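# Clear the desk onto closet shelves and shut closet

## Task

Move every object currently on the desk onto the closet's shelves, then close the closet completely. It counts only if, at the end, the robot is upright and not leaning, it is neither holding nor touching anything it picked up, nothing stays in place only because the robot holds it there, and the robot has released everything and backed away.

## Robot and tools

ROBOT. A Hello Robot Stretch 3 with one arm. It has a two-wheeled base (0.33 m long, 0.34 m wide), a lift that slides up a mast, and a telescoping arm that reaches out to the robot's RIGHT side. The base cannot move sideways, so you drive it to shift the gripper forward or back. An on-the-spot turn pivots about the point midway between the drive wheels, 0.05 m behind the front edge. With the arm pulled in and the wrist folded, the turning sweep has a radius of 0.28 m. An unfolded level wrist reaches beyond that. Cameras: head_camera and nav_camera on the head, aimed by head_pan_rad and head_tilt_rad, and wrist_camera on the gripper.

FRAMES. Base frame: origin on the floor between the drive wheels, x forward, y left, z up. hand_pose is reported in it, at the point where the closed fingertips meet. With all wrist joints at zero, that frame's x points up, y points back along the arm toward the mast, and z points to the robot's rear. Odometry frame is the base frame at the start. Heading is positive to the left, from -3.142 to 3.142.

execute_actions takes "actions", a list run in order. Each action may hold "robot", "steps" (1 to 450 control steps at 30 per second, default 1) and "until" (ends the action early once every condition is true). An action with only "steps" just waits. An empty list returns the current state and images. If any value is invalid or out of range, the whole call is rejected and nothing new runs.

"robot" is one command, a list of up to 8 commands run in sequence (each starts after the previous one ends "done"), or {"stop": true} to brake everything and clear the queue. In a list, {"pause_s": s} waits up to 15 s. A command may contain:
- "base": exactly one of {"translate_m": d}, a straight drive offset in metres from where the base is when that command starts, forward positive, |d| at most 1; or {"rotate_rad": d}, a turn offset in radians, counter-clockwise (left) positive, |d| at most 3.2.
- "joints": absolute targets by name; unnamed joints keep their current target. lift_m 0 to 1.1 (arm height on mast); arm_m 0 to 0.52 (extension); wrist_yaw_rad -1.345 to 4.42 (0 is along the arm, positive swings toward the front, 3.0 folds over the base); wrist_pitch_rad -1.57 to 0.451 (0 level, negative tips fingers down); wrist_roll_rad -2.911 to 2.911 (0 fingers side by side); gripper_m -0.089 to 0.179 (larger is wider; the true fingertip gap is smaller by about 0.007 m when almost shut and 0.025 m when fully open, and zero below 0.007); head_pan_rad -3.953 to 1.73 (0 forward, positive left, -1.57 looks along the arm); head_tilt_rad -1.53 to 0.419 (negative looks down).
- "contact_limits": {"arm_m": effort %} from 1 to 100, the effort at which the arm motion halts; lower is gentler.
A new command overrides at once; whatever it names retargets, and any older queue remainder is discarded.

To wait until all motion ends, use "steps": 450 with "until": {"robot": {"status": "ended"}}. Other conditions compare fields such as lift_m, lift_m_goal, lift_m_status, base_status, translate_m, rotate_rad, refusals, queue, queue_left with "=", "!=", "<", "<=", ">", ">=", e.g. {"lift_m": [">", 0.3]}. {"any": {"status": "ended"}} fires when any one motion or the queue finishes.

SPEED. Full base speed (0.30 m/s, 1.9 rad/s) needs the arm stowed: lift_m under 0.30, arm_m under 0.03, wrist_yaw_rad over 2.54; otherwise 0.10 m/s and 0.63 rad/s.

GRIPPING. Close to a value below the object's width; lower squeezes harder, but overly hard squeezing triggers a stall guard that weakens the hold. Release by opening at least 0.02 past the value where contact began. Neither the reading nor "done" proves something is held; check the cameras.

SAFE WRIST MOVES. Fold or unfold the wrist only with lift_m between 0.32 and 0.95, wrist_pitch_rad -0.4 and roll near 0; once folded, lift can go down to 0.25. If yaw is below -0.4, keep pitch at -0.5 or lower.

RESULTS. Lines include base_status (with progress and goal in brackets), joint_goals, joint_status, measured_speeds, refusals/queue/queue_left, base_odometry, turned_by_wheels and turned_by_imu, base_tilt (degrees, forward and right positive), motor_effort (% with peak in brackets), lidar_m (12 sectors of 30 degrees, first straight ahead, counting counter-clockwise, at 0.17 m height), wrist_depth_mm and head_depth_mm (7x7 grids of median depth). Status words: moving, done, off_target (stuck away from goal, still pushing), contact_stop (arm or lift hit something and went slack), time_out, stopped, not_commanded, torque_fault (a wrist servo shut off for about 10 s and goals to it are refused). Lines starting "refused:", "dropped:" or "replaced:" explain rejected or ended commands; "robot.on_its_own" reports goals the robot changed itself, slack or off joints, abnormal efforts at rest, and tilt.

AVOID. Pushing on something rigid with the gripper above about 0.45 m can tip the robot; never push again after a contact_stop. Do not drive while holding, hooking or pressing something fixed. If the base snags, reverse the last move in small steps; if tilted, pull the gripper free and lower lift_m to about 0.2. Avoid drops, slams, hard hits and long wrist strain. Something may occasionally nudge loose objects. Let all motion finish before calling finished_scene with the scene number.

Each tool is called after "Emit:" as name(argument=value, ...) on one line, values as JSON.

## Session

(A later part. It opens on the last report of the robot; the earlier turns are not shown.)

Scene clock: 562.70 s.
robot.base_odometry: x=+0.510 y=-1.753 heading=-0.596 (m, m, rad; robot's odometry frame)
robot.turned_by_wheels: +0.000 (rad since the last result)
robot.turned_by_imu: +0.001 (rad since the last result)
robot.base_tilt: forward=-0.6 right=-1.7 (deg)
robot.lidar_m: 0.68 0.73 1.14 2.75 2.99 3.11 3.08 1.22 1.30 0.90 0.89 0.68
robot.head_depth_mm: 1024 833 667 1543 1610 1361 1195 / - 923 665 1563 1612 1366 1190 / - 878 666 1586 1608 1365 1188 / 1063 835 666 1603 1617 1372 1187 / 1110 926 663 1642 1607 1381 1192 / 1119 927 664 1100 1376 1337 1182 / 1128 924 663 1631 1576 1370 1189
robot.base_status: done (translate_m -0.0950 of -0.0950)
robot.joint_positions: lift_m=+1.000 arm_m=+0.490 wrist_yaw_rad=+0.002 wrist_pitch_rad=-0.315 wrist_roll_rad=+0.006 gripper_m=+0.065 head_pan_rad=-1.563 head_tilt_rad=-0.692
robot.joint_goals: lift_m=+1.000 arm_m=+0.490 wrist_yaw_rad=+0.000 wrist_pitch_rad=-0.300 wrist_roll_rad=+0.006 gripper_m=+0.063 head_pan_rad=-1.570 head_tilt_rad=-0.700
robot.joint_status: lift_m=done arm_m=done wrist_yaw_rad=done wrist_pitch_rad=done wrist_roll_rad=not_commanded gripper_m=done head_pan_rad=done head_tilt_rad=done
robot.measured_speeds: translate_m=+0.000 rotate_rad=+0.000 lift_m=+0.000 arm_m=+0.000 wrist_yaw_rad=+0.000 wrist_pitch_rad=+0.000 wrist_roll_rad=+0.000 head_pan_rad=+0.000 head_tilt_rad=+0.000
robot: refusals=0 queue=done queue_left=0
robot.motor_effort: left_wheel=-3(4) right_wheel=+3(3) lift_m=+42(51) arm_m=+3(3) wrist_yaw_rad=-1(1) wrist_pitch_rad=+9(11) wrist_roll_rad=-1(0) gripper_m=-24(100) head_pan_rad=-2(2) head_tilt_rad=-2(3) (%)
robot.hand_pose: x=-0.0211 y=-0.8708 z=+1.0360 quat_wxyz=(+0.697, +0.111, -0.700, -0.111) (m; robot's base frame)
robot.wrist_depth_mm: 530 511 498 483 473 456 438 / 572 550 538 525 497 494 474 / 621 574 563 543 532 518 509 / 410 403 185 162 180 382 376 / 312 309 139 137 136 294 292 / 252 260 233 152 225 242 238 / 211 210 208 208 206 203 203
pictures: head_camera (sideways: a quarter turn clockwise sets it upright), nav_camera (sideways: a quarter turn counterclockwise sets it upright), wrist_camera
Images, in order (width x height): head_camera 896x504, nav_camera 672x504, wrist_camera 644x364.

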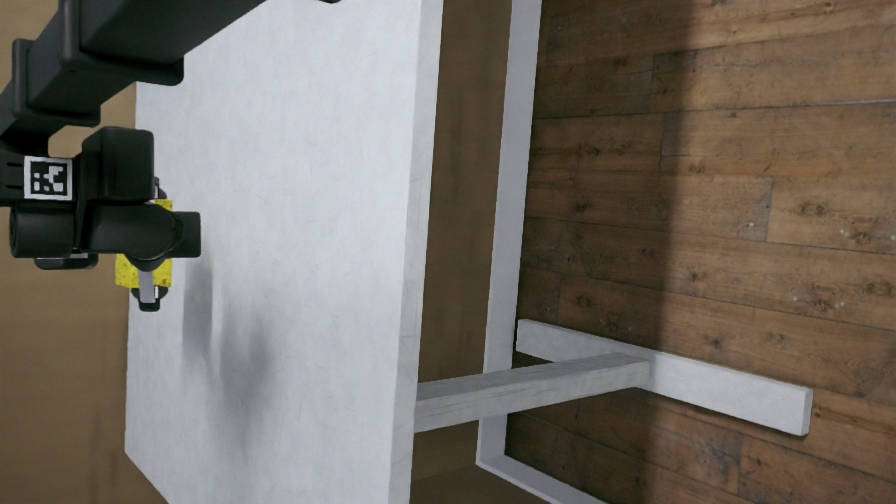

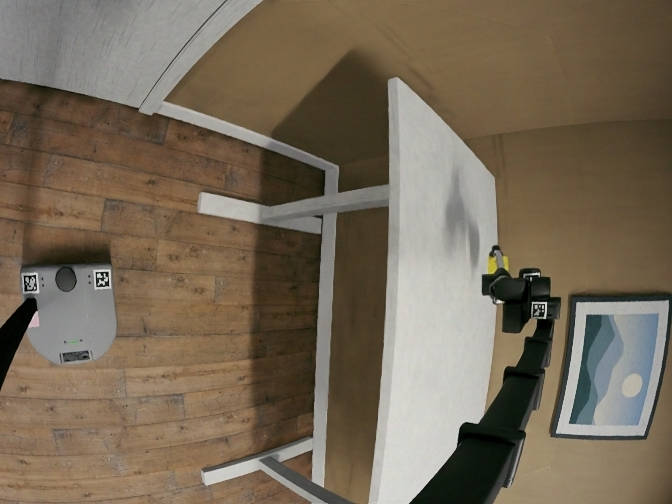

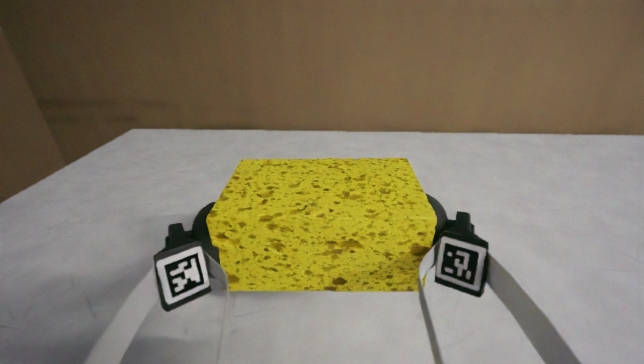

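Emit:
execute_actions(actions=[{"robot":[{"joints":{"arm_m":0.0}},{"base":{"translate_m":-0.55},"joints":{"wrist_yaw_rad":1.57}},{"base":{"rotate_rad":1.575}},{"base":{"translate_m":1.0},"joints":{"lift_m":0.62}},{"base":{"translate_m":1.0}},{"base":{"translate_m":0.46}},{"base":{"rotate_rad":1.56}},{"joints":{"wrist_yaw_rad":0,"head_tilt_rad":-0.9}}],"steps":450,"until":{"robot":{"status":"ended"}}},{"steps":450,"until":{"robot":{"status":"ended"}}},{"steps":450,"until":{"robot":{"status":"ended"}}}])

Scene clock: 613.47 s.
robot.base_odometry: x=+1.427 y=+0.598 heading=+2.105 (m, m, rad; robot's odometry frame)
robot.turned_by_wheels: +2.701 (rad since the last result)
robot.turned_by_imu: +2.729 (rad since the last result)
robot.base_tilt: forward=-1.3 right=-2.4 (deg)
robot.lidar_m: 0.75 2.19 2.49 3.67 3.23 1.87 1.58 0.78 0.77 1.12 0.40 0.45
robot.head_depth_mm: 919 1165 1012 1280 1492 1361 1186 / 807 1146 963 1276 1577 1362 1191 / 805 1117 924 1271 1542 1362 1212 / 805 1100 908 1278 1506 1367 1195 / 723 1060 857 1269 1128 1370 1173 / 725 1042 882 1244 556 639 785 / 652 351 380 438 496 593 736
robot.base_status: moving (rotate_rad +1.1257 of +1.5600)
robot.joint_positions: lift_m=+0.620 arm_m=+0.000 wrist_yaw_rad=+1.568 wrist_pitch_rad=-0.316 wrist_roll_rad=+0.006 gripper_m=+0.065 head_pan_rad=-1.563 head_tilt_rad=-0.692
robot.joint_goals: lift_m=+0.620 arm_m=+0.000 wrist_yaw_rad=+1.570 wrist_pitch_rad=-0.300 wrist_roll_rad=+0.006 gripper_m=+0.063 head_pan_rad=-1.570 head_tilt_rad=-0.700
robot.joint_status: lift_m=done arm_m=done wrist_yaw_rad=done wrist_pitch_rad=done wrist_roll_rad=not_commanded gripper_m=done head_pan_rad=done head_tilt_rad=done
robot.measured_speeds: translate_m=+0.000 rotate_rad=+0.634 lift_m=+0.000 arm_m=+0.000 wrist_yaw_rad=+0.000 wrist_pitch_rad=+0.000 wrist_roll_rad=+0.000 head_pan_rad=+0.000 head_tilt_rad=+0.000
robot: refusals=0 queue=running queue_left=1
robot.motor_effort: left_wheel=-5(9) right_wheel=+6(7) lift_m=+17(39) arm_m=-2(1) wrist_yaw_rad=+1(3) wrist_pitch_rad=+9(9) wrist_roll_rad=-1(1) gripper_m=-23(23) head_pan_rad=-1(1) head_tilt_rad=-3(3) (%)
robot.hand_pose: x=+0.2147 y=-0.1461 z=+0.6567 quat_wxyz=(+0.572, +0.573, -0.417, +0.412) (m; robot's base frame)
robot.wrist_depth_mm: - - - 648 370 257 195 / - - - 761 389 263 200 / - - - 820 410 274 204 / - - 186 161 182 283 210 / - - 139 138 137 280 215 / - - 897 153 396 277 221 / 836 799 824 807 529 333 222
pictures: head_camera (sideways: a quarter turn clockwise sets it upright), nav_camera (sideways: a quarter turn counterclockwise sets it upright), wrist_camera
Images, in order (width x height): head_camera 896x504, nav_camera 672x504, wrist_camera 644x364.

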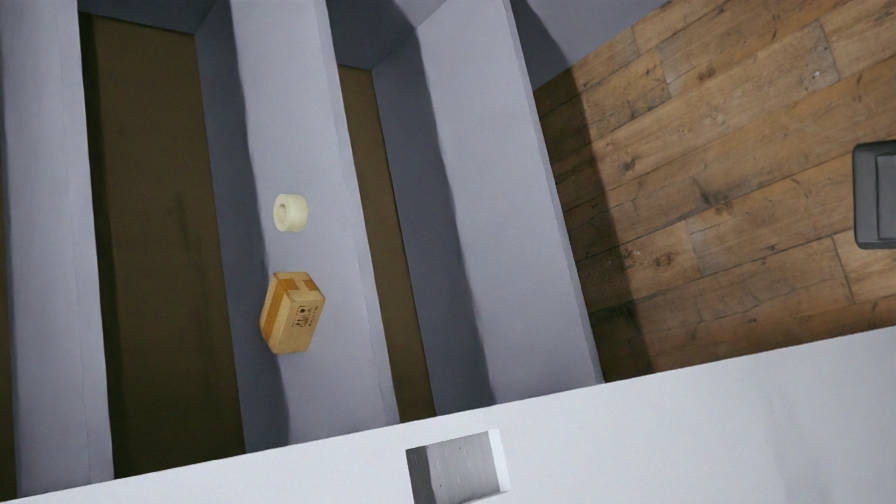

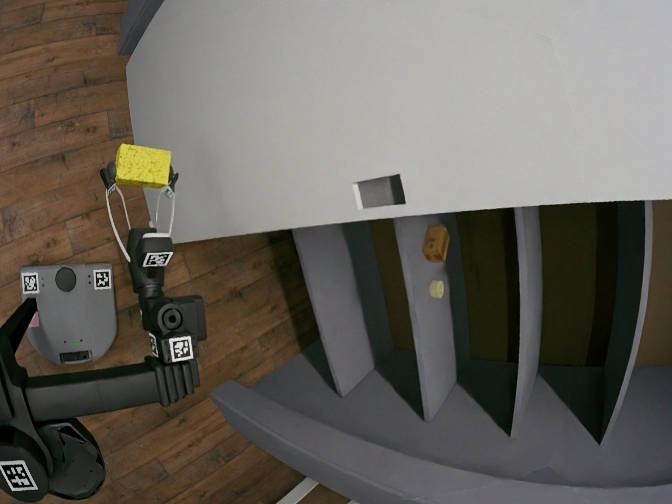

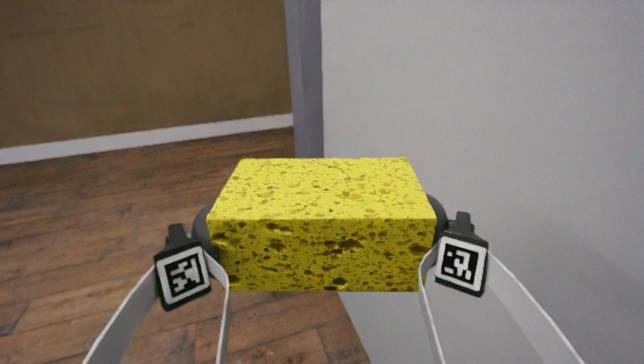

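Emit:
execute_actions(actions=[{"steps":450,"until":{"robot":{"status":"ended"}}}])

Scene clock: 616.93 s.
robot.base_odometry: x=+1.427 y=+0.598 heading=+2.539 (m, m, rad; robot's odometry frame)
robot.turned_by_wheels: +0.434 (rad since the last result)
robot.turned_by_imu: +0.453 (rad since the last result)
robot.base_tilt: forward=-0.6 right=-1.8 (deg)
robot.lidar_m: 2.19 2.40 3.69 3.23 1.96 1.59 0.95 0.77 0.40 0.40 0.44 0.68
robot.head_depth_mm: 328 748 1219 1087 1409 1265 - / 333 385 464 617 1391 1264 - / 338 390 464 569 681 1145 - / 342 398 474 584 681 - 1119 / 347 404 481 600 780 1147 1115 / 352 410 491 613 811 1187 1122 / 359 418 501 627 841 1192 1123
robot.base_status: done (rotate_rad +1.5599 of +1.5600)
robot.joint_positions: lift_m=+0.620 arm_m=-0.001 wrist_yaw_rad=+0.008 wrist_pitch_rad=-0.375 wrist_roll_rad=+0.007 gripper_m=+0.068 head_pan_rad=-1.564 head_tilt_rad=-0.890
robot.joint_goals: lift_m=+0.620 arm_m=+0.000 wrist_yaw_rad=+0.000 wrist_pitch_rad=-0.300 wrist_roll_rad=+0.007 gripper_m=+0.067 head_pan_rad=-1.570 head_tilt_rad=-0.900
robot.joint_status: lift_m=done arm_m=done wrist_yaw_rad=done wrist_pitch_rad=done wrist_roll_rad=not_commanded gripper_m=done head_pan_rad=done head_tilt_rad=done
robot.measured_speeds: translate_m=+0.000 rotate_rad=+0.001 lift_m=+0.000 arm_m=+0.000 wrist_yaw_rad=+0.000 wrist_pitch_rad=+0.000 wrist_roll_rad=+0.000 head_pan_rad=+0.000 head_tilt_rad=+0.000
robot: refusals=0 queue=done queue_left=0
robot.on_its_own: gripper_m is held at +0.067, not at your +0.060, by its stall guard, which is not easing now
robot.motor_effort: left_wheel=-2(12) right_wheel=+0(32) lift_m=+17(18) arm_m=+9(9) wrist_yaw_rad=-6(65) wrist_pitch_rad=+44(45) wrist_roll_rad=-1(1) gripper_m=-25(38) head_pan_rad=-2(1) head_tilt_rad=-4(18) (%)
robot.hand_pose: x=-0.0197 y=-0.3735 z=+0.6430 quat_wxyz=(+0.693, +0.134, -0.696, -0.130) (m; robot's base frame)
robot.wrist_depth_mm: 152 147 140 135 130 126 696 / 167 160 155 147 143 136 740 / 188 179 171 161 156 150 699 / 213 201 175 156 161 170 519 / 241 228 131 125 123 - 970 / 283 266 145 135 130 904 893 / 344 315 287 271 253 729 770
pictures: head_camera (sideways: a quarter turn clockwise sets it upright), nav_camera (sideways: a quarter turn counterclockwise sets it upright), wrist_camera
Images, in order (width x height): head_camera 896x504, nav_camera 672x504, wrist_camera 644x364.

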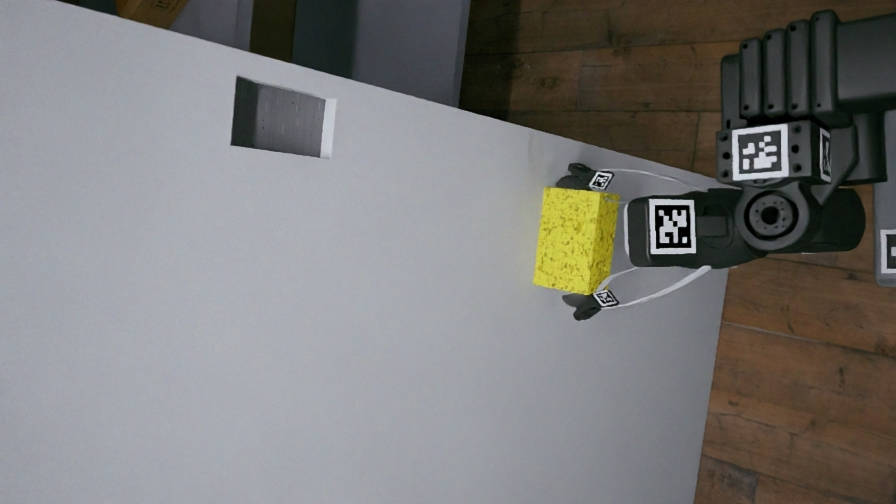

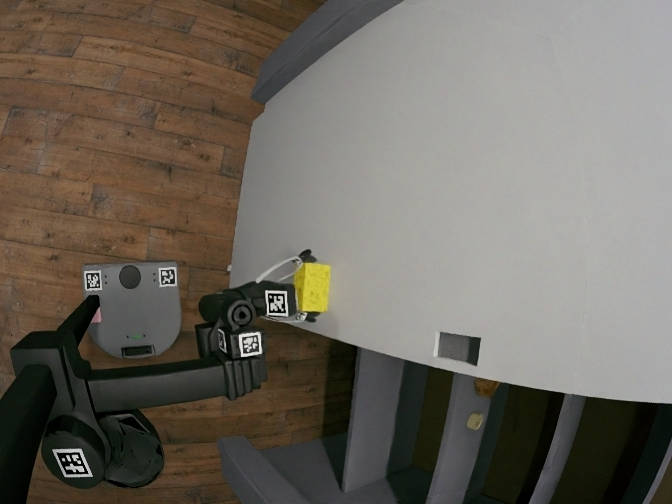

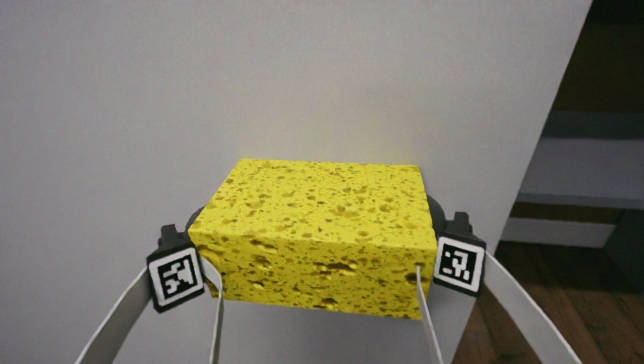

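Emit:
execute_actions(actions=[{"robot":[{"joints":{"wrist_yaw_rad":1.3}},{"base":{"translate_m":-0.42}},{"joints":{"wrist_yaw_rad":0,"wrist_pitch_rad":-0.3,"gripper_m":0.06}}],"steps":450,"until":{"robot":{"status":"ended"}}}])

Scene clock: 629.43 s.
robot.base_odometry: x=+1.773 y=+0.360 heading=+2.539 (m, m, rad; robot's odometry frame)
robot.turned_by_wheels: +0.000 (rad since the last result)
robot.turned_by_imu: -0.170 (rad since the last result)
robot.base_tilt: forward=-0.6 right=-1.7 (deg)
robot.lidar_m: 1.36 2.72 3.68 3.24 1.63 1.18 1.13 0.56 0.44 1.12 0.56 0.56
robot.head_depth_mm: 906 818 937 665 743 1040 - / 966 815 1197 1173 1282 1022 - / 961 811 1222 1519 1352 1284 - / 965 818 1214 1507 680 1242 1125 / 966 816 1227 1521 1403 1245 1120 / 963 817 1215 1521 1413 1246 1117 / 959 790 1224 1515 1397 1245 1118
robot.base_status: done (translate_m -0.4200 of -0.4200)
robot.joint_positions: lift_m=+0.620 arm_m=+0.000 wrist_yaw_rad=+0.003 wrist_pitch_rad=-0.321 wrist_roll_rad=+0.011 gripper_m=+0.066 head_pan_rad=-1.564 head_tilt_rad=-0.891
robot.joint_goals: lift_m=+0.620 arm_m=+0.000 wrist_yaw_rad=+0.000 wrist_pitch_rad=-0.300 wrist_roll_rad=+0.011 gripper_m=+0.067 head_pan_rad=-1.570 head_tilt_rad=-0.900
robot.joint_status: lift_m=done arm_m=done wrist_yaw_rad=done wrist_pitch_rad=done wrist_roll_rad=not_commanded gripper_m=done head_pan_rad=done head_tilt_rad=done
robot.measured_speeds: translate_m=+0.000 rotate_rad=+0.000 lift_m=+0.000 arm_m=+0.000 wrist_yaw_rad=+0.000 wrist_pitch_rad=+0.000 wrist_roll_rad=+0.000 head_pan_rad=+0.000 head_tilt_rad=+0.000
robot: refusals=0 queue=done queue_left=0
robot.on_its_own: gripper_m is held at +0.067, not at your +0.060, by its stall guard, which is still easing
robot.motor_effort: left_wheel=+3(9) right_wheel=-3(42) lift_m=+18(19) arm_m=+3(10) wrist_yaw_rad=-3(27) wrist_pitch_rad=+12(46) wrist_roll_rad=-3(5) gripper_m=-4(76) head_pan_rad=-1(2) head_tilt_rad=-4(4) (%)
robot.hand_pose: x=-0.0208 y=-0.3802 z=+0.6555 quat_wxyz=(+0.695, +0.114, -0.701, -0.113) (m; robot's base frame)
robot.wrist_depth_mm: 747 762 756 761 754 464 216 / 824 796 830 826 791 470 216 / 849 857 834 849 779 469 220 / 648 636 180 157 162 475 221 / - - 135 129 122 309 222 / - - 151 140 133 310 223 / 793 821 800 806 770 364 220
pictures: head_camera (sideways: a quarter turn clockwise sets it upright), nav_camera (sideways: a quarter turn counterclockwise sets it upright), wrist_camera
Images, in order (width x height): head_camera 896x504, nav_camera 672x504, wrist_camera 644x364.

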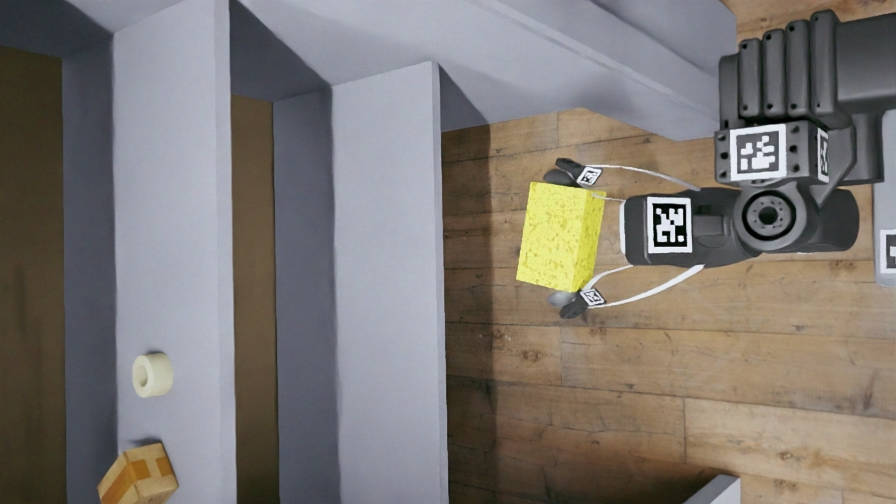

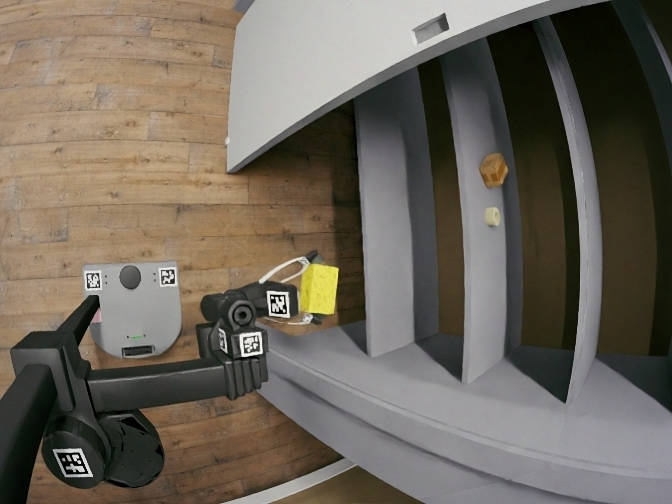

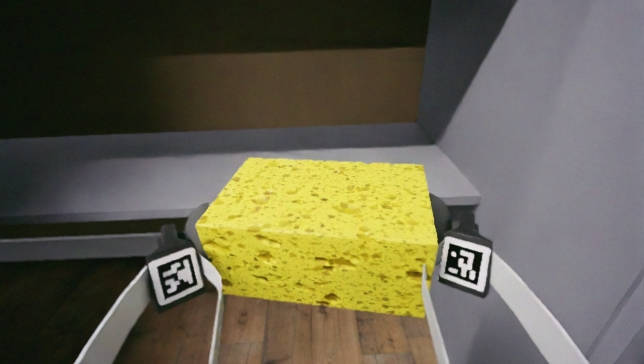

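Emit:
execute_actions(actions=[{"robot":[{"base":{"translate_m":0.14},"joints":{"lift_m":0.56}},{"joints":{"arm_m":0.36}}],"steps":450,"until":{"robot":{"status":"ended"}}}])

Scene clock: 641.10 s.
robot.base_odometry: x=+1.657 y=+0.439 heading=+2.539 (m, m, rad; robot's odometry frame)
robot.turned_by_wheels: +0.000 (rad since the last result)
robot.turned_by_imu: +0.002 (rad since the last result)
robot.base_tilt: forward=-0.6 right=-1.8 (deg)
robot.lidar_m: 2.50 2.59 3.49 3.24 1.83 1.33 1.27 0.53 0.52 1.12 0.47 0.56
robot.head_depth_mm: 963 816 1195 1212 1353 1188 1138 / 965 816 1224 1513 1435 - - / 963 810 1246 - 1412 1244 1129 / 963 814 1251 1522 1404 1245 1133 / 962 797 1218 1517 1403 1244 1121 / 961 789 1213 1520 1411 1217 1115 / 966 815 1219 1106 1356 1059 1113
robot.base_status: done (translate_m +0.1400 of +0.1400)
robot.joint_positions: lift_m=+0.560 arm_m=+0.360 wrist_yaw_rad=+0.002 wrist_pitch_rad=-0.320 wrist_roll_rad=+0.011 gripper_m=+0.071 head_pan_rad=-1.564 head_tilt_rad=-0.891
robot.joint_goals: lift_m=+0.560 arm_m=+0.360 wrist_yaw_rad=+0.000 wrist_pitch_rad=-0.300 wrist_roll_rad=+0.011 gripper_m=+0.070 head_pan_rad=-1.570 head_tilt_rad=-0.900
robot.joint_status: lift_m=done arm_m=done wrist_yaw_rad=done wrist_pitch_rad=done wrist_roll_rad=not_commanded gripper_m=done head_pan_rad=done head_tilt_rad=done
robot.measured_speeds: translate_m=+0.000 rotate_rad=+0.000 lift_m=+0.000 arm_m=+0.000 wrist_yaw_rad=+0.000 wrist_pitch_rad=+0.000 wrist_roll_rad=+0.000 head_pan_rad=+0.000 head_tilt_rad=+0.000
robot: refusals=0 queue=done queue_left=0
robot.on_its_own: gripper_m is held at +0.070, not at your +0.060, by its stall guard, which is not easing now
robot.motor_effort: left_wheel=+2(7) right_wheel=-4(5) lift_m=+18(15) arm_m=+4(1) wrist_yaw_rad=-1(3) wrist_pitch_rad=+12(13) wrist_roll_rad=-3(3) gripper_m=-23(25) head_pan_rad=-1(2) head_tilt_rad=-3(3) (%)
robot.hand_pose: x=-0.0211 y=-0.7403 z=+0.5957 quat_wxyz=(+0.695, +0.113, -0.701, -0.113) (m; robot's base frame)
robot.wrist_depth_mm: 443 445 444 457 456 458 449 / 473 475 485 488 491 504 449 / 514 525 525 524 538 539 468 / 529 509 180 157 164 474 449 / 397 402 135 129 123 369 368 / 318 320 152 140 133 306 301 / 271 268 266 265 262 260 257
pictures: head_camera (sideways: a quarter turn clockwise sets it upright), nav_camera (sideways: a quarter turn counterclockwise sets it upright), wrist_camera
Images, in order (width x height): head_camera 896x504, nav_camera 672x504, wrist_camera 644x364.

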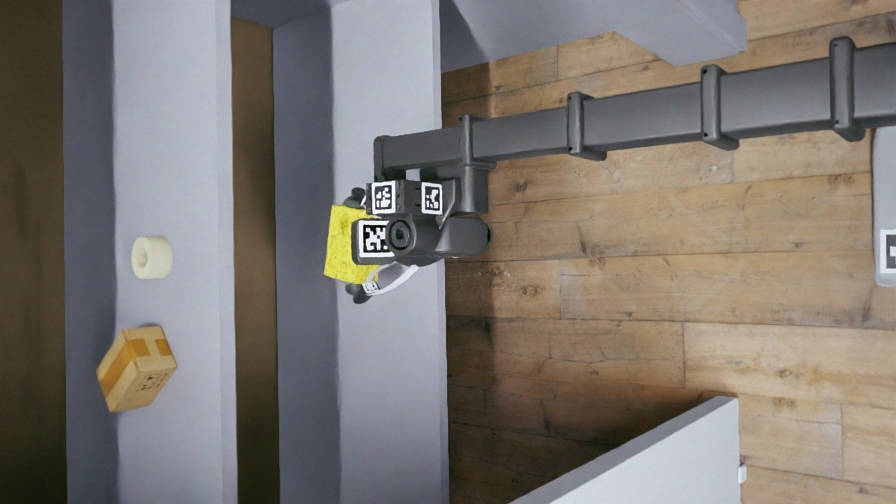

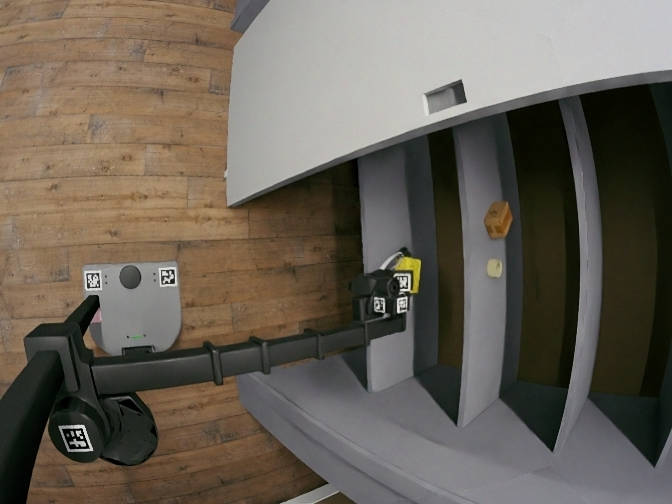

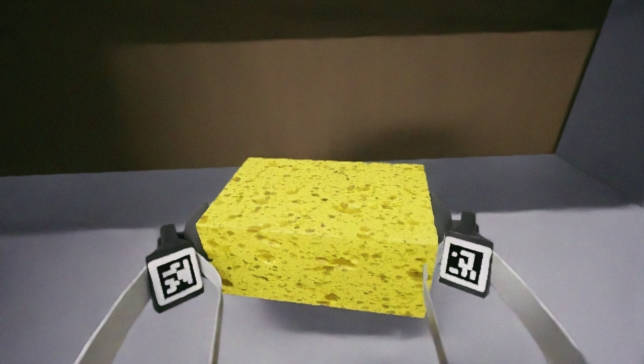

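Emit:
execute_actions(actions=[{"robot":[{"joints":{"arm_m":0.41}},{"joints":{"lift_m":0.445}},{"joints":{"gripper_m":0.17}},{"joints":{"lift_m":0.49}},{"joints":{"arm_m":0.0}},{"joints":{"gripper_m":0.0,"wrist_pitch_rad":0,"head_pan_rad":-1.0,"head_tilt_rad":-0.6}}],"steps":450,"until":{"robot":{"status":"ended"}}}])

Scene clock: 656.47 s.
robot.base_odometry: x=+1.657 y=+0.439 heading=+2.539 (m, m, rad; robot's odometry frame)
robot.turned_by_wheels: +0.000 (rad since the last result)
robot.turned_by_imu: +0.002 (rad since the last result)
robot.base_tilt: forward=-0.5 right=-1.7 (deg)
robot.lidar_m: 2.50 2.59 3.51 3.25 1.83 1.33 1.27 0.53 0.52 1.12 0.47 0.56
robot.head_depth_mm: 917 1016 1056 840 1139 1344 1250 / 956 1073 1057 1287 1130 1411 1233 / 1013 1136 1056 1326 1165 1467 1237 / 382 423 478 548 635 760 944 / 384 426 480 551 639 764 955 / 407 455 515 596 703 862 1111 / 434 488 558 656 787 990 1207
robot.base_status: done (translate_m +0.1400 of +0.1400)
robot.joint_positions: lift_m=+0.490 arm_m=+0.000 wrist_yaw_rad=+0.002 wrist_pitch_rad=-0.022 wrist_roll_rad=+0.011 gripper_m=+0.000 head_pan_rad=-1.007 head_tilt_rad=-0.606
robot.joint_goals: lift_m=+0.490 arm_m=+0.000 wrist_yaw_rad=+0.000 wrist_pitch_rad=+0.000 wrist_roll_rad=+0.011 gripper_m=+0.000 head_pan_rad=-1.000 head_tilt_rad=-0.600
robot.joint_status: lift_m=done arm_m=done wrist_yaw_rad=done wrist_pitch_rad=done wrist_roll_rad=not_commanded gripper_m=done head_pan_rad=done head_tilt_rad=done
robot.measured_speeds: translate_m=+0.000 rotate_rad=+0.000 lift_m=+0.000 arm_m=+0.000 wrist_yaw_rad=+0.000 wrist_pitch_rad=+0.000 wrist_roll_rad=+0.000 head_pan_rad=+0.000 head_tilt_rad=+0.000
robot: refusals=0 queue=done queue_left=0
robot.motor_effort: left_wheel=+2(2) right_wheel=-4(4) lift_m=+43(39) arm_m=-3(2) wrist_yaw_rad=-2(2) wrist_pitch_rad=+13(12) wrist_roll_rad=-2(3) gripper_m=-2(98) head_pan_rad=+3(24) head_tilt_rad=+2(17) (%)
robot.hand_pose: x=-0.0210 y=-0.4010 z=+0.5985 quat_wxyz=(+0.704, +0.009, -0.711, -0.008) (m; robot's base frame)
robot.wrist_depth_mm: 502 534 554 571 600 597 476 / 835 803 842 821 830 693 478 / 797 856 841 881 863 703 479 / 859 838 867 889 852 688 474 / 587 562 554 - 568 550 475 / 948 929 979 918 958 752 485 / 951 939 925 897 898 735 486
pictures: head_camera (sideways: a quarter turn clockwise sets it upright), nav_camera (sideways: a quarter turn counterclockwise sets it upright), wrist_camera
Images, in order (width x height): head_camera 896x504, nav_camera 672x504, wrist_camera 644x364.

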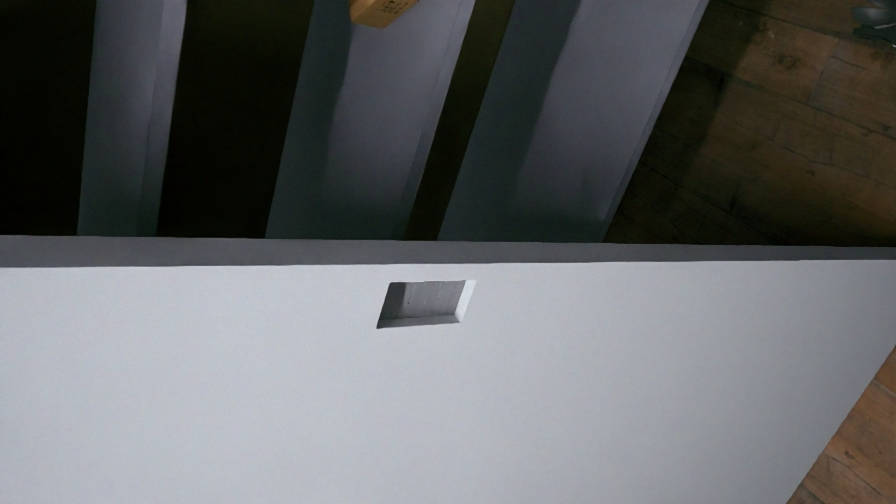

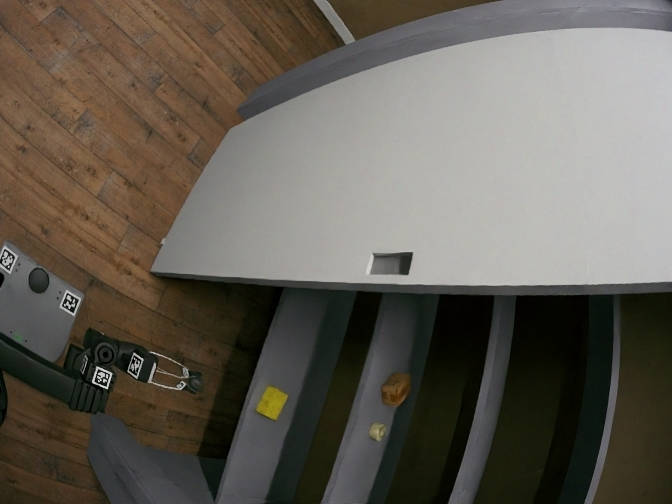

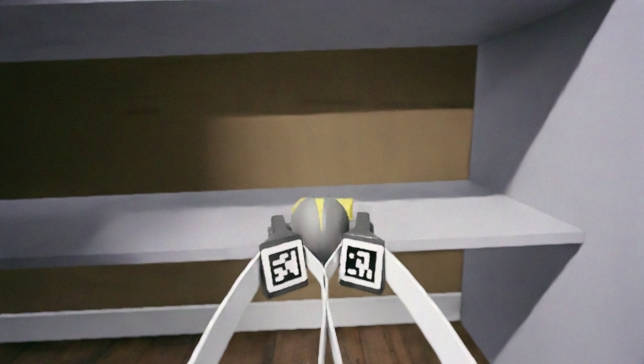

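Emit:
execute_actions(actions=[{"robot":[{"joints":{"wrist_yaw_rad":1.57}},{"base":{"translate_m":0.47},"joints":{"lift_m":0.885}},{"base":{"rotate_rad":-1.571},"joints":{"head_pan_rad":-0.5,"head_tilt_rad":-0.6,"arm_m":0.03}}],"steps":450,"until":{"robot":{"status":"ended"}}}])

Scene clock: 676.30 s.
robot.base_odometry: x=+1.270 y=+0.705 heading=+0.968 (m, m, rad; robot's odometry frame)
robot.turned_by_wheels: -1.571 (rad since the last result)
robot.turned_by_imu: -1.569 (rad since the last result)
robot.base_tilt: forward=-0.6 right=-1.7 (deg)
robot.lidar_m: 0.39 0.41 0.55 2.03 2.10 2.85 3.66 2.48 1.82 1.75 0.92 0.41
robot.head_depth_mm: 1011 1117 1160 1297 1403 1419 1282 / 1109 1250 1178 1388 1606 1411 1232 / 1100 1280 1060 1427 1240 1401 1231 / 1030 1193 994 1282 1129 1339 1188 / 337 370 410 468 525 610 728 / 320 350 386 430 486 558 655 / 305 332 364 405 451 513 596
robot.base_status: done (rotate_rad -1.5708 of -1.5710)
robot.joint_positions: lift_m=+0.885 arm_m=+0.030 wrist_yaw_rad=+1.568 wrist_pitch_rad=-0.020 wrist_roll_rad=+0.011 gripper_m=+0.000 head_pan_rad=-0.507 head_tilt_rad=-0.606
robot.joint_goals: lift_m=+0.885 arm_m=+0.030 wrist_yaw_rad=+1.570 wrist_pitch_rad=+0.000 wrist_roll_rad=+0.011 gripper_m=+0.000 head_pan_rad=-0.500 head_tilt_rad=-0.600
robot.joint_status: lift_m=done arm_m=done wrist_yaw_rad=done wrist_pitch_rad=done wrist_roll_rad=not_commanded gripper_m=done head_pan_rad=done head_tilt_rad=done
robot.measured_speeds: translate_m=+0.000 rotate_rad=+0.000 lift_m=+0.000 arm_m=+0.000 wrist_yaw_rad=+0.000 wrist_pitch_rad=+0.000 wrist_roll_rad=+0.000 head_pan_rad=+0.000 head_tilt_rad=+0.000
robot: refusals=0 queue=done queue_left=0
robot.motor_effort: left_wheel=+4(9) right_wheel=-6(10) lift_m=+42(40) arm_m=+3(5) wrist_yaw_rad=+1(2) wrist_pitch_rad=+12(13) wrist_roll_rad=-2(3) gripper_m=-2(3) head_pan_rad=+3(22) head_tilt_rad=+2(2) (%)
robot.hand_pose: x=+0.2343 y=-0.1754 z=+0.9940 quat_wxyz=(+0.503, +0.507, -0.498, +0.492) (m; robot's base frame)
robot.wrist_depth_mm: 286 287 292 293 944 948 793 / 298 298 301 301 994 955 771 / 306 310 315 316 - - 794 / 319 325 321 326 918 906 790 / 326 331 331 - - - 789 / 341 346 347 356 - - 841 / 352 357 368 366 823 805 773
pictures: head_camera (sideways: a quarter turn clockwise sets it upright), nav_camera (sideways: a quarter turn counterclockwise sets it upright), wrist_camera
Images, in order (width x height): head_camera 896x504, nav_camera 672x504, wrist_camera 644x364.

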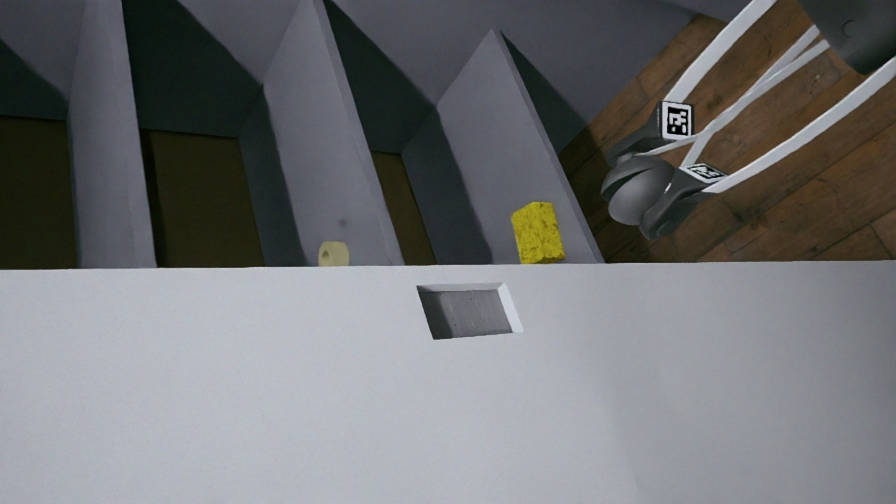

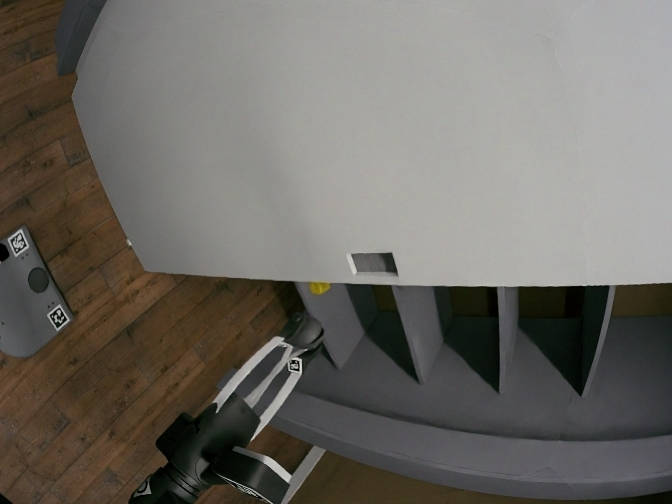

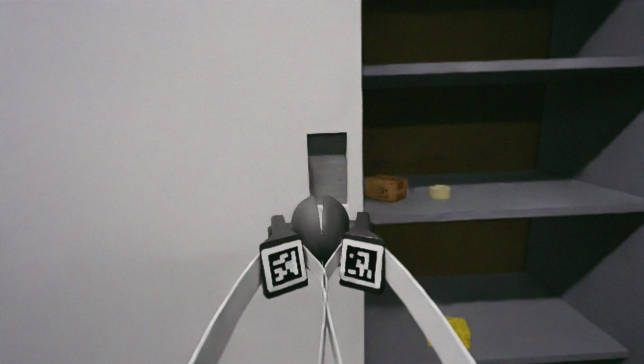

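Emit:
execute_actions(actions=[{"robot":[{"joints":{"arm_m":0.038},"base":{"translate_m":0.168}},{"joints":{"arm_m":0.15}}],"steps":450,"until":{"robot":{"status":"ended"}}}])

Scene clock: 684.27 s.
robot.base_odometry: x=+1.365 y=+0.844 heading=+0.968 (m, m, rad; robot's odometry frame)
robot.turned_by_wheels: +0.000 (rad since the last result)
robot.turned_by_imu: -0.034 (rad since the last result)
robot.base_tilt: forward=-0.5 right=-1.7 (deg)
robot.lidar_m: 0.23 0.23 0.31 0.69 2.08 2.75 3.40 2.55 1.83 1.01 0.34 0.24
robot.head_depth_mm: - - 307 361 425 1378 1235 / - - 291 324 385 475 614 / - - - 300 345 413 518 / - - - 286 311 367 446 / - - - - 291 330 393 / - - - - - 301 350 / - - - - - 286 317
robot.base_status: done (translate_m +0.1680 of +0.1680)
robot.joint_positions: lift_m=+0.885 arm_m=+0.150 wrist_yaw_rad=+1.601 wrist_pitch_rad=-0.022 wrist_roll_rad=+0.011 gripper_m=+0.000 head_pan_rad=-0.507 head_tilt_rad=-0.604
robot.joint_goals: lift_m=+0.885 arm_m=+0.150 wrist_yaw_rad=+1.609 wrist_pitch_rad=+0.000 wrist_roll_rad=+0.011 gripper_m=+0.000 head_pan_rad=-0.500 head_tilt_rad=-0.600
robot.joint_status: lift_m=done arm_m=done wrist_yaw_rad=done wrist_pitch_rad=done wrist_roll_rad=not_commanded gripper_m=done head_pan_rad=done head_tilt_rad=done
robot.measured_speeds: translate_m=+0.000 rotate_rad=+0.000 lift_m=+0.000 arm_m=+0.000 wrist_yaw_rad=+0.000 wrist_pitch_rad=+0.000 wrist_roll_rad=+0.000 head_pan_rad=+0.000 head_tilt_rad=+0.000
robot: refusals=0 queue=done queue_left=0
robot.on_its_own: wrist_yaw_rad is held at +1.609, not at your +1.570, by its stall guard, which is not easing now
robot.motor_effort: left_wheel=+2(13) right_wheel=-2(30) lift_m=+41(42) arm_m=+3(6) wrist_yaw_rad=+4(42) wrist_pitch_rad=+13(14) wrist_roll_rad=-2(3) gripper_m=-3(8) head_pan_rad=+3(3) head_tilt_rad=+1(2) (%)
robot.hand_pose: x=+0.2342 y=-0.2871 z=+0.9936 quat_wxyz=(+0.496, +0.515, -0.489, +0.499) (m; robot's base frame)
robot.wrist_depth_mm: 150 151 152 154 816 822 639 / 156 156 158 158 517 782 613 / 161 162 163 165 852 915 683 / 166 168 169 181 799 873 669 / 172 173 176 - 554 576 609 / 180 183 182 187 967 979 708 / 187 189 190 193 765 822 703
pictures: head_camera (sideways: a quarter turn clockwise sets it upright), nav_camera (sideways: a quarter turn counterclockwise sets it upright), wrist_camera
Images, in order (width x height): head_camera 896x504, nav_camera 672x504, wrist_camera 644x364.

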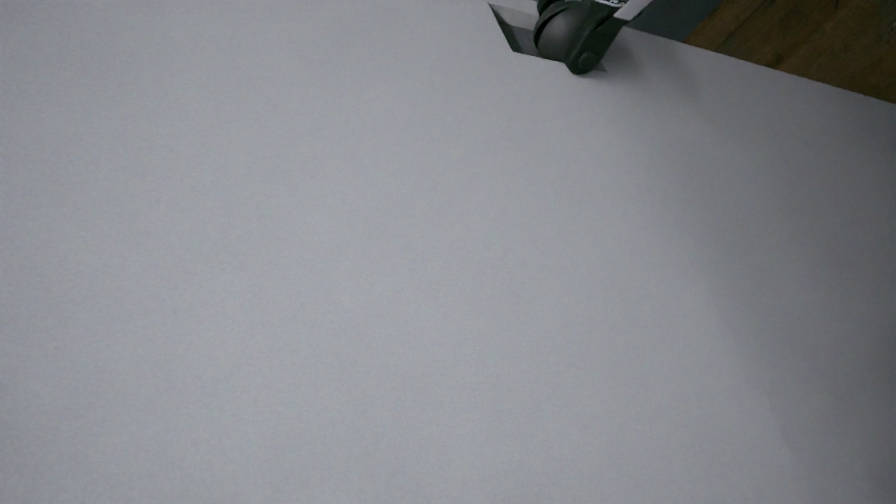

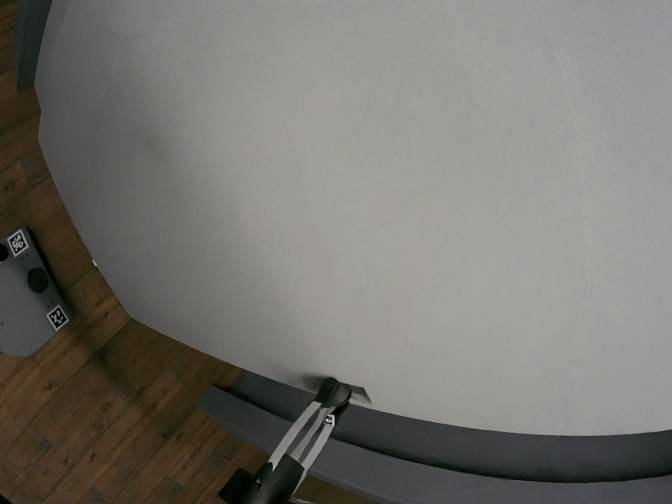

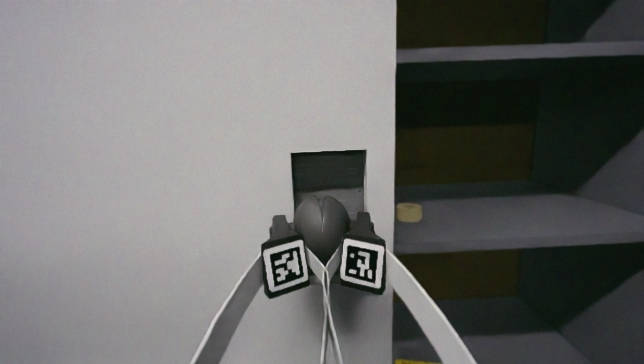

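Working. Continue.

Emit:
execute_actions(actions=[{"robot":{"joints":{"arm_m":0.52,"wrist_yaw_rad":1.57}},"steps":450,"until":{"robot":{"status":"ended"}}}])

Scene clock: 689.90 s.
robot.base_odometry: x=+1.365 y=+0.844 heading=+0.968 (m, m, rad; robot's odometry frame)
robot.turned_by_wheels: +0.000 (rad since the last result)
robot.turned_by_imu: +0.001 (rad since the last result)
robot.base_tilt: forward=-0.6 right=-1.7 (deg)
robot.lidar_m: 0.23 0.24 0.32 0.69 2.08 2.76 3.82 2.56 1.83 1.01 0.34 0.24
robot.head_depth_mm: - - 309 364 441 561 772 / - - 291 327 388 478 622 / - - - 298 348 417 523 / - - - 288 314 369 451 / - - - - 292 333 397 / - - - - - 303 354 / - - - - - 287 320
robot.base_status: done (translate_m +0.1680 of +0.1680)
robot.joint_positions: lift_m=+0.885 arm_m=+0.517 wrist_yaw_rad=+1.571 wrist_pitch_rad=-0.020 wrist_roll_rad=+0.010 gripper_m=+0.000 head_pan_rad=-0.507 head_tilt_rad=-0.604
robot.joint_goals: lift_m=+0.885 arm_m=+0.520 wrist_yaw_rad=+1.570 wrist_pitch_rad=+0.000 wrist_roll_rad=+0.010 gripper_m=+0.000 head_pan_rad=-0.500 head_tilt_rad=-0.600
robot.joint_status: lift_m=done arm_m=done wrist_yaw_rad=done wrist_pitch_rad=done wrist_roll_rad=not_commanded gripper_m=done head_pan_rad=done head_tilt_rad=done
robot.measured_speeds: translate_m=+0.000 rotate_rad=+0.000 lift_m=+0.000 arm_m=+0.000 wrist_yaw_rad=+0.000 wrist_pitch_rad=+0.000 wrist_roll_rad=+0.000 head_pan_rad=+0.000 head_tilt_rad=+0.000
robot: refusals=0 queue=done queue_left=0
robot.motor_effort: left_wheel=+1(12) right_wheel=-3(23) lift_m=+41(40) arm_m=+3(6) wrist_yaw_rad=-2(41) wrist_pitch_rad=+11(13) wrist_roll_rad=-2(3) gripper_m=-2(7) head_pan_rad=+3(1) head_tilt_rad=+0(1) (%)
robot.hand_pose: x=+0.2343 y=-0.6616 z=+0.9941 quat_wxyz=(+0.503, +0.508, -0.497, +0.493) (m; robot's base frame)
robot.wrist_depth_mm: 170 791 818 823 696 249 173 / 172 644 703 615 583 253 174 / 176 849 858 881 738 254 176 / 188 868 908 911 746 259 182 / 196 519 591 - 606 264 184 / 197 230 940 - 687 267 186 / 204 222 836 875 808 272 194
pictures: head_camera (sideways: a quarter turn clockwise sets it upright), nav_camera (sideways: a quarter turn counterclockwise sets it upright), wrist_camera
Images, in order (width x height): head_camera 896x504, nav_camera 672x504, wrist_camera 644x364.

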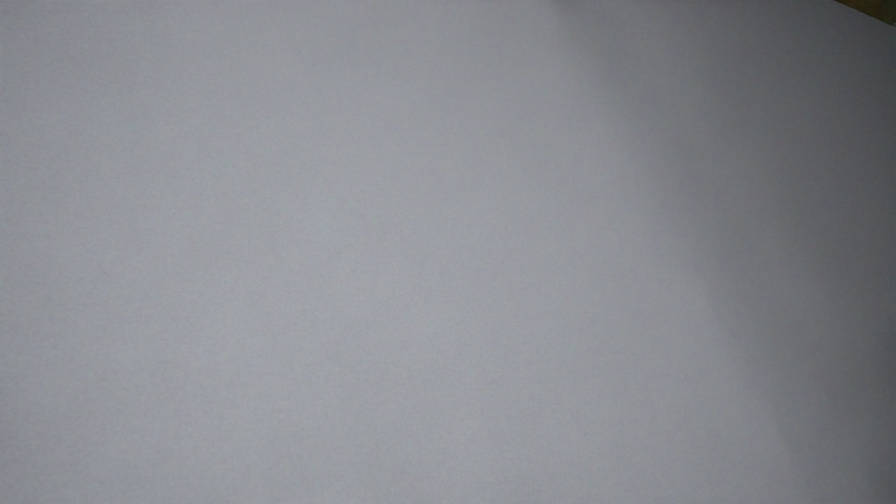

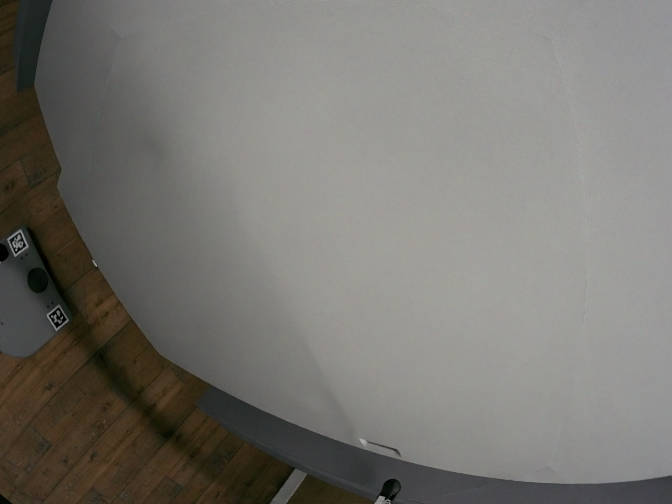

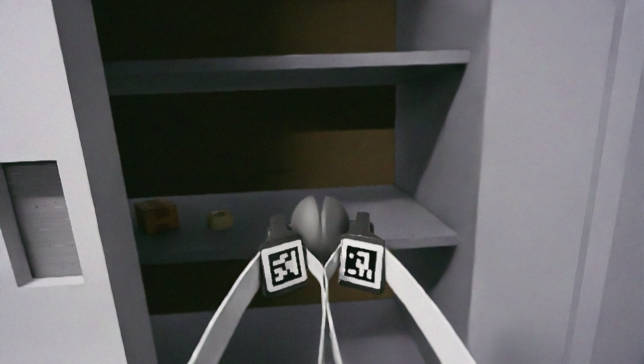

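Emit:
execute_actions(actions=[{"robot":[{"base":{"translate_m":-0.08}},{"joints":{"arm_m":0.34}}],"steps":300,"until":{"robot":{"status":"ended"}}}])

Scene clock: 702.87 s.
robot.base_odometry: x=+1.320 y=+0.778 heading=+0.968 (m, m, rad; robot's odometry frame)
robot.turned_by_wheels: +0.000 (rad since the last result)
robot.turned_by_imu: +0.000 (rad since the last result)
robot.base_tilt: forward=-0.5 right=-1.7 (deg)
robot.lidar_m: 0.31 0.32 0.49 2.03 2.08 2.75 3.73 2.59 1.84 1.75 0.47 0.33
robot.head_depth_mm: 340 384 442 520 630 806 1202 / 317 355 404 468 557 684 892 / 297 330 373 424 495 598 750 / 287 309 345 391 449 528 646 / - 293 321 360 411 476 568 / - 284 300 334 377 433 505 / - - 286 312 350 396 457
robot.base_status: done (translate_m -0.0800 of -0.0800)
robot.joint_positions: lift_m=+0.885 arm_m=+0.340 wrist_yaw_rad=+1.571 wrist_pitch_rad=-0.020 wrist_roll_rad=+0.010 gripper_m=+0.000 head_pan_rad=-0.507 head_tilt_rad=-0.604
robot.joint_goals: lift_m=+0.885 arm_m=+0.340 wrist_yaw_rad=+1.570 wrist_pitch_rad=+0.000 wrist_roll_rad=+0.010 gripper_m=+0.000 head_pan_rad=-0.500 head_tilt_rad=-0.600
robot.joint_status: lift_m=done arm_m=done wrist_yaw_rad=done wrist_pitch_rad=done wrist_roll_rad=not_commanded gripper_m=done head_pan_rad=done head_tilt_rad=done
robot.measured_speeds: translate_m=+0.000 rotate_rad=+0.000 lift_m=+0.000 arm_m=+0.000 wrist_yaw_rad=+0.000 wrist_pitch_rad=+0.000 wrist_roll_rad=+0.000 head_pan_rad=+0.000 head_tilt_rad=+0.000
robot: refusals=0 queue=done queue_left=0
robot.motor_effort: left_wheel=+2(3) right_wheel=-2(9) lift_m=+41(40) arm_m=-2(5) wrist_yaw_rad=-2(1) wrist_pitch_rad=+12(11) wrist_roll_rad=-2(2) gripper_m=-3(3) head_pan_rad=+2(2) head_tilt_rad=+1(1) (%)
robot.hand_pose: x=+0.2343 y=-0.4852 z=+0.9941 quat_wxyz=(+0.503, +0.508, -0.497, +0.493) (m; robot's base frame)
robot.wrist_depth_mm: 228 229 234 238 884 657 467 / 234 236 243 245 889 601 456 / 243 247 250 255 941 690 369 / 251 254 261 273 951 685 368 / 259 264 269 - 959 643 369 / 273 277 278 289 - 694 377 / 281 286 293 296 835 727 377
pictures: head_camera (sideways: a quarter turn clockwise sets it upright), nav_camera (sideways: a quarter turn counterclockwise sets it upright), wrist_camera
Images, in order (width x height): head_camera 896x504, nav_camera 672x504, wrist_camera 644x364.

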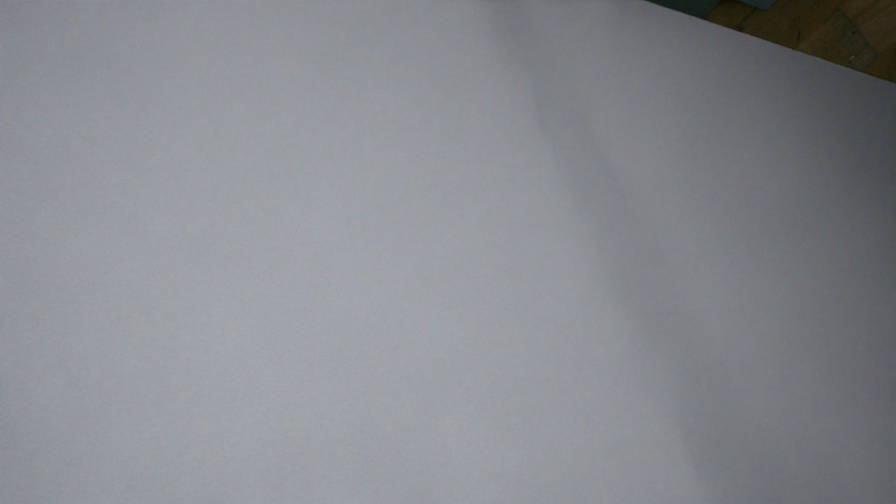

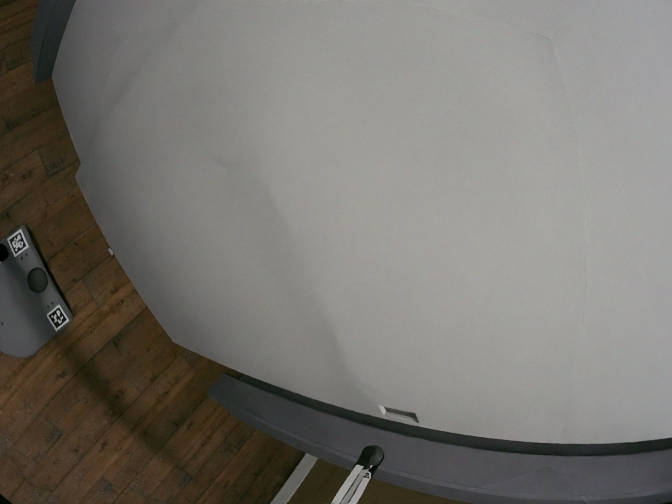

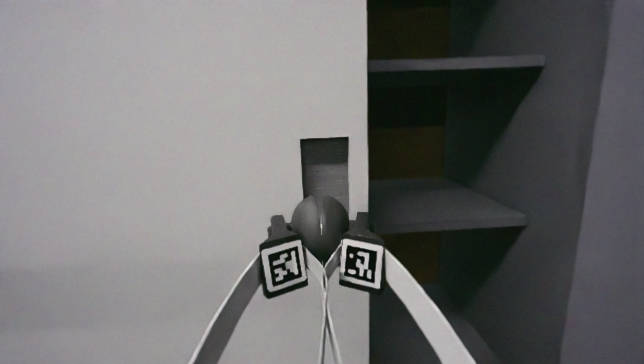

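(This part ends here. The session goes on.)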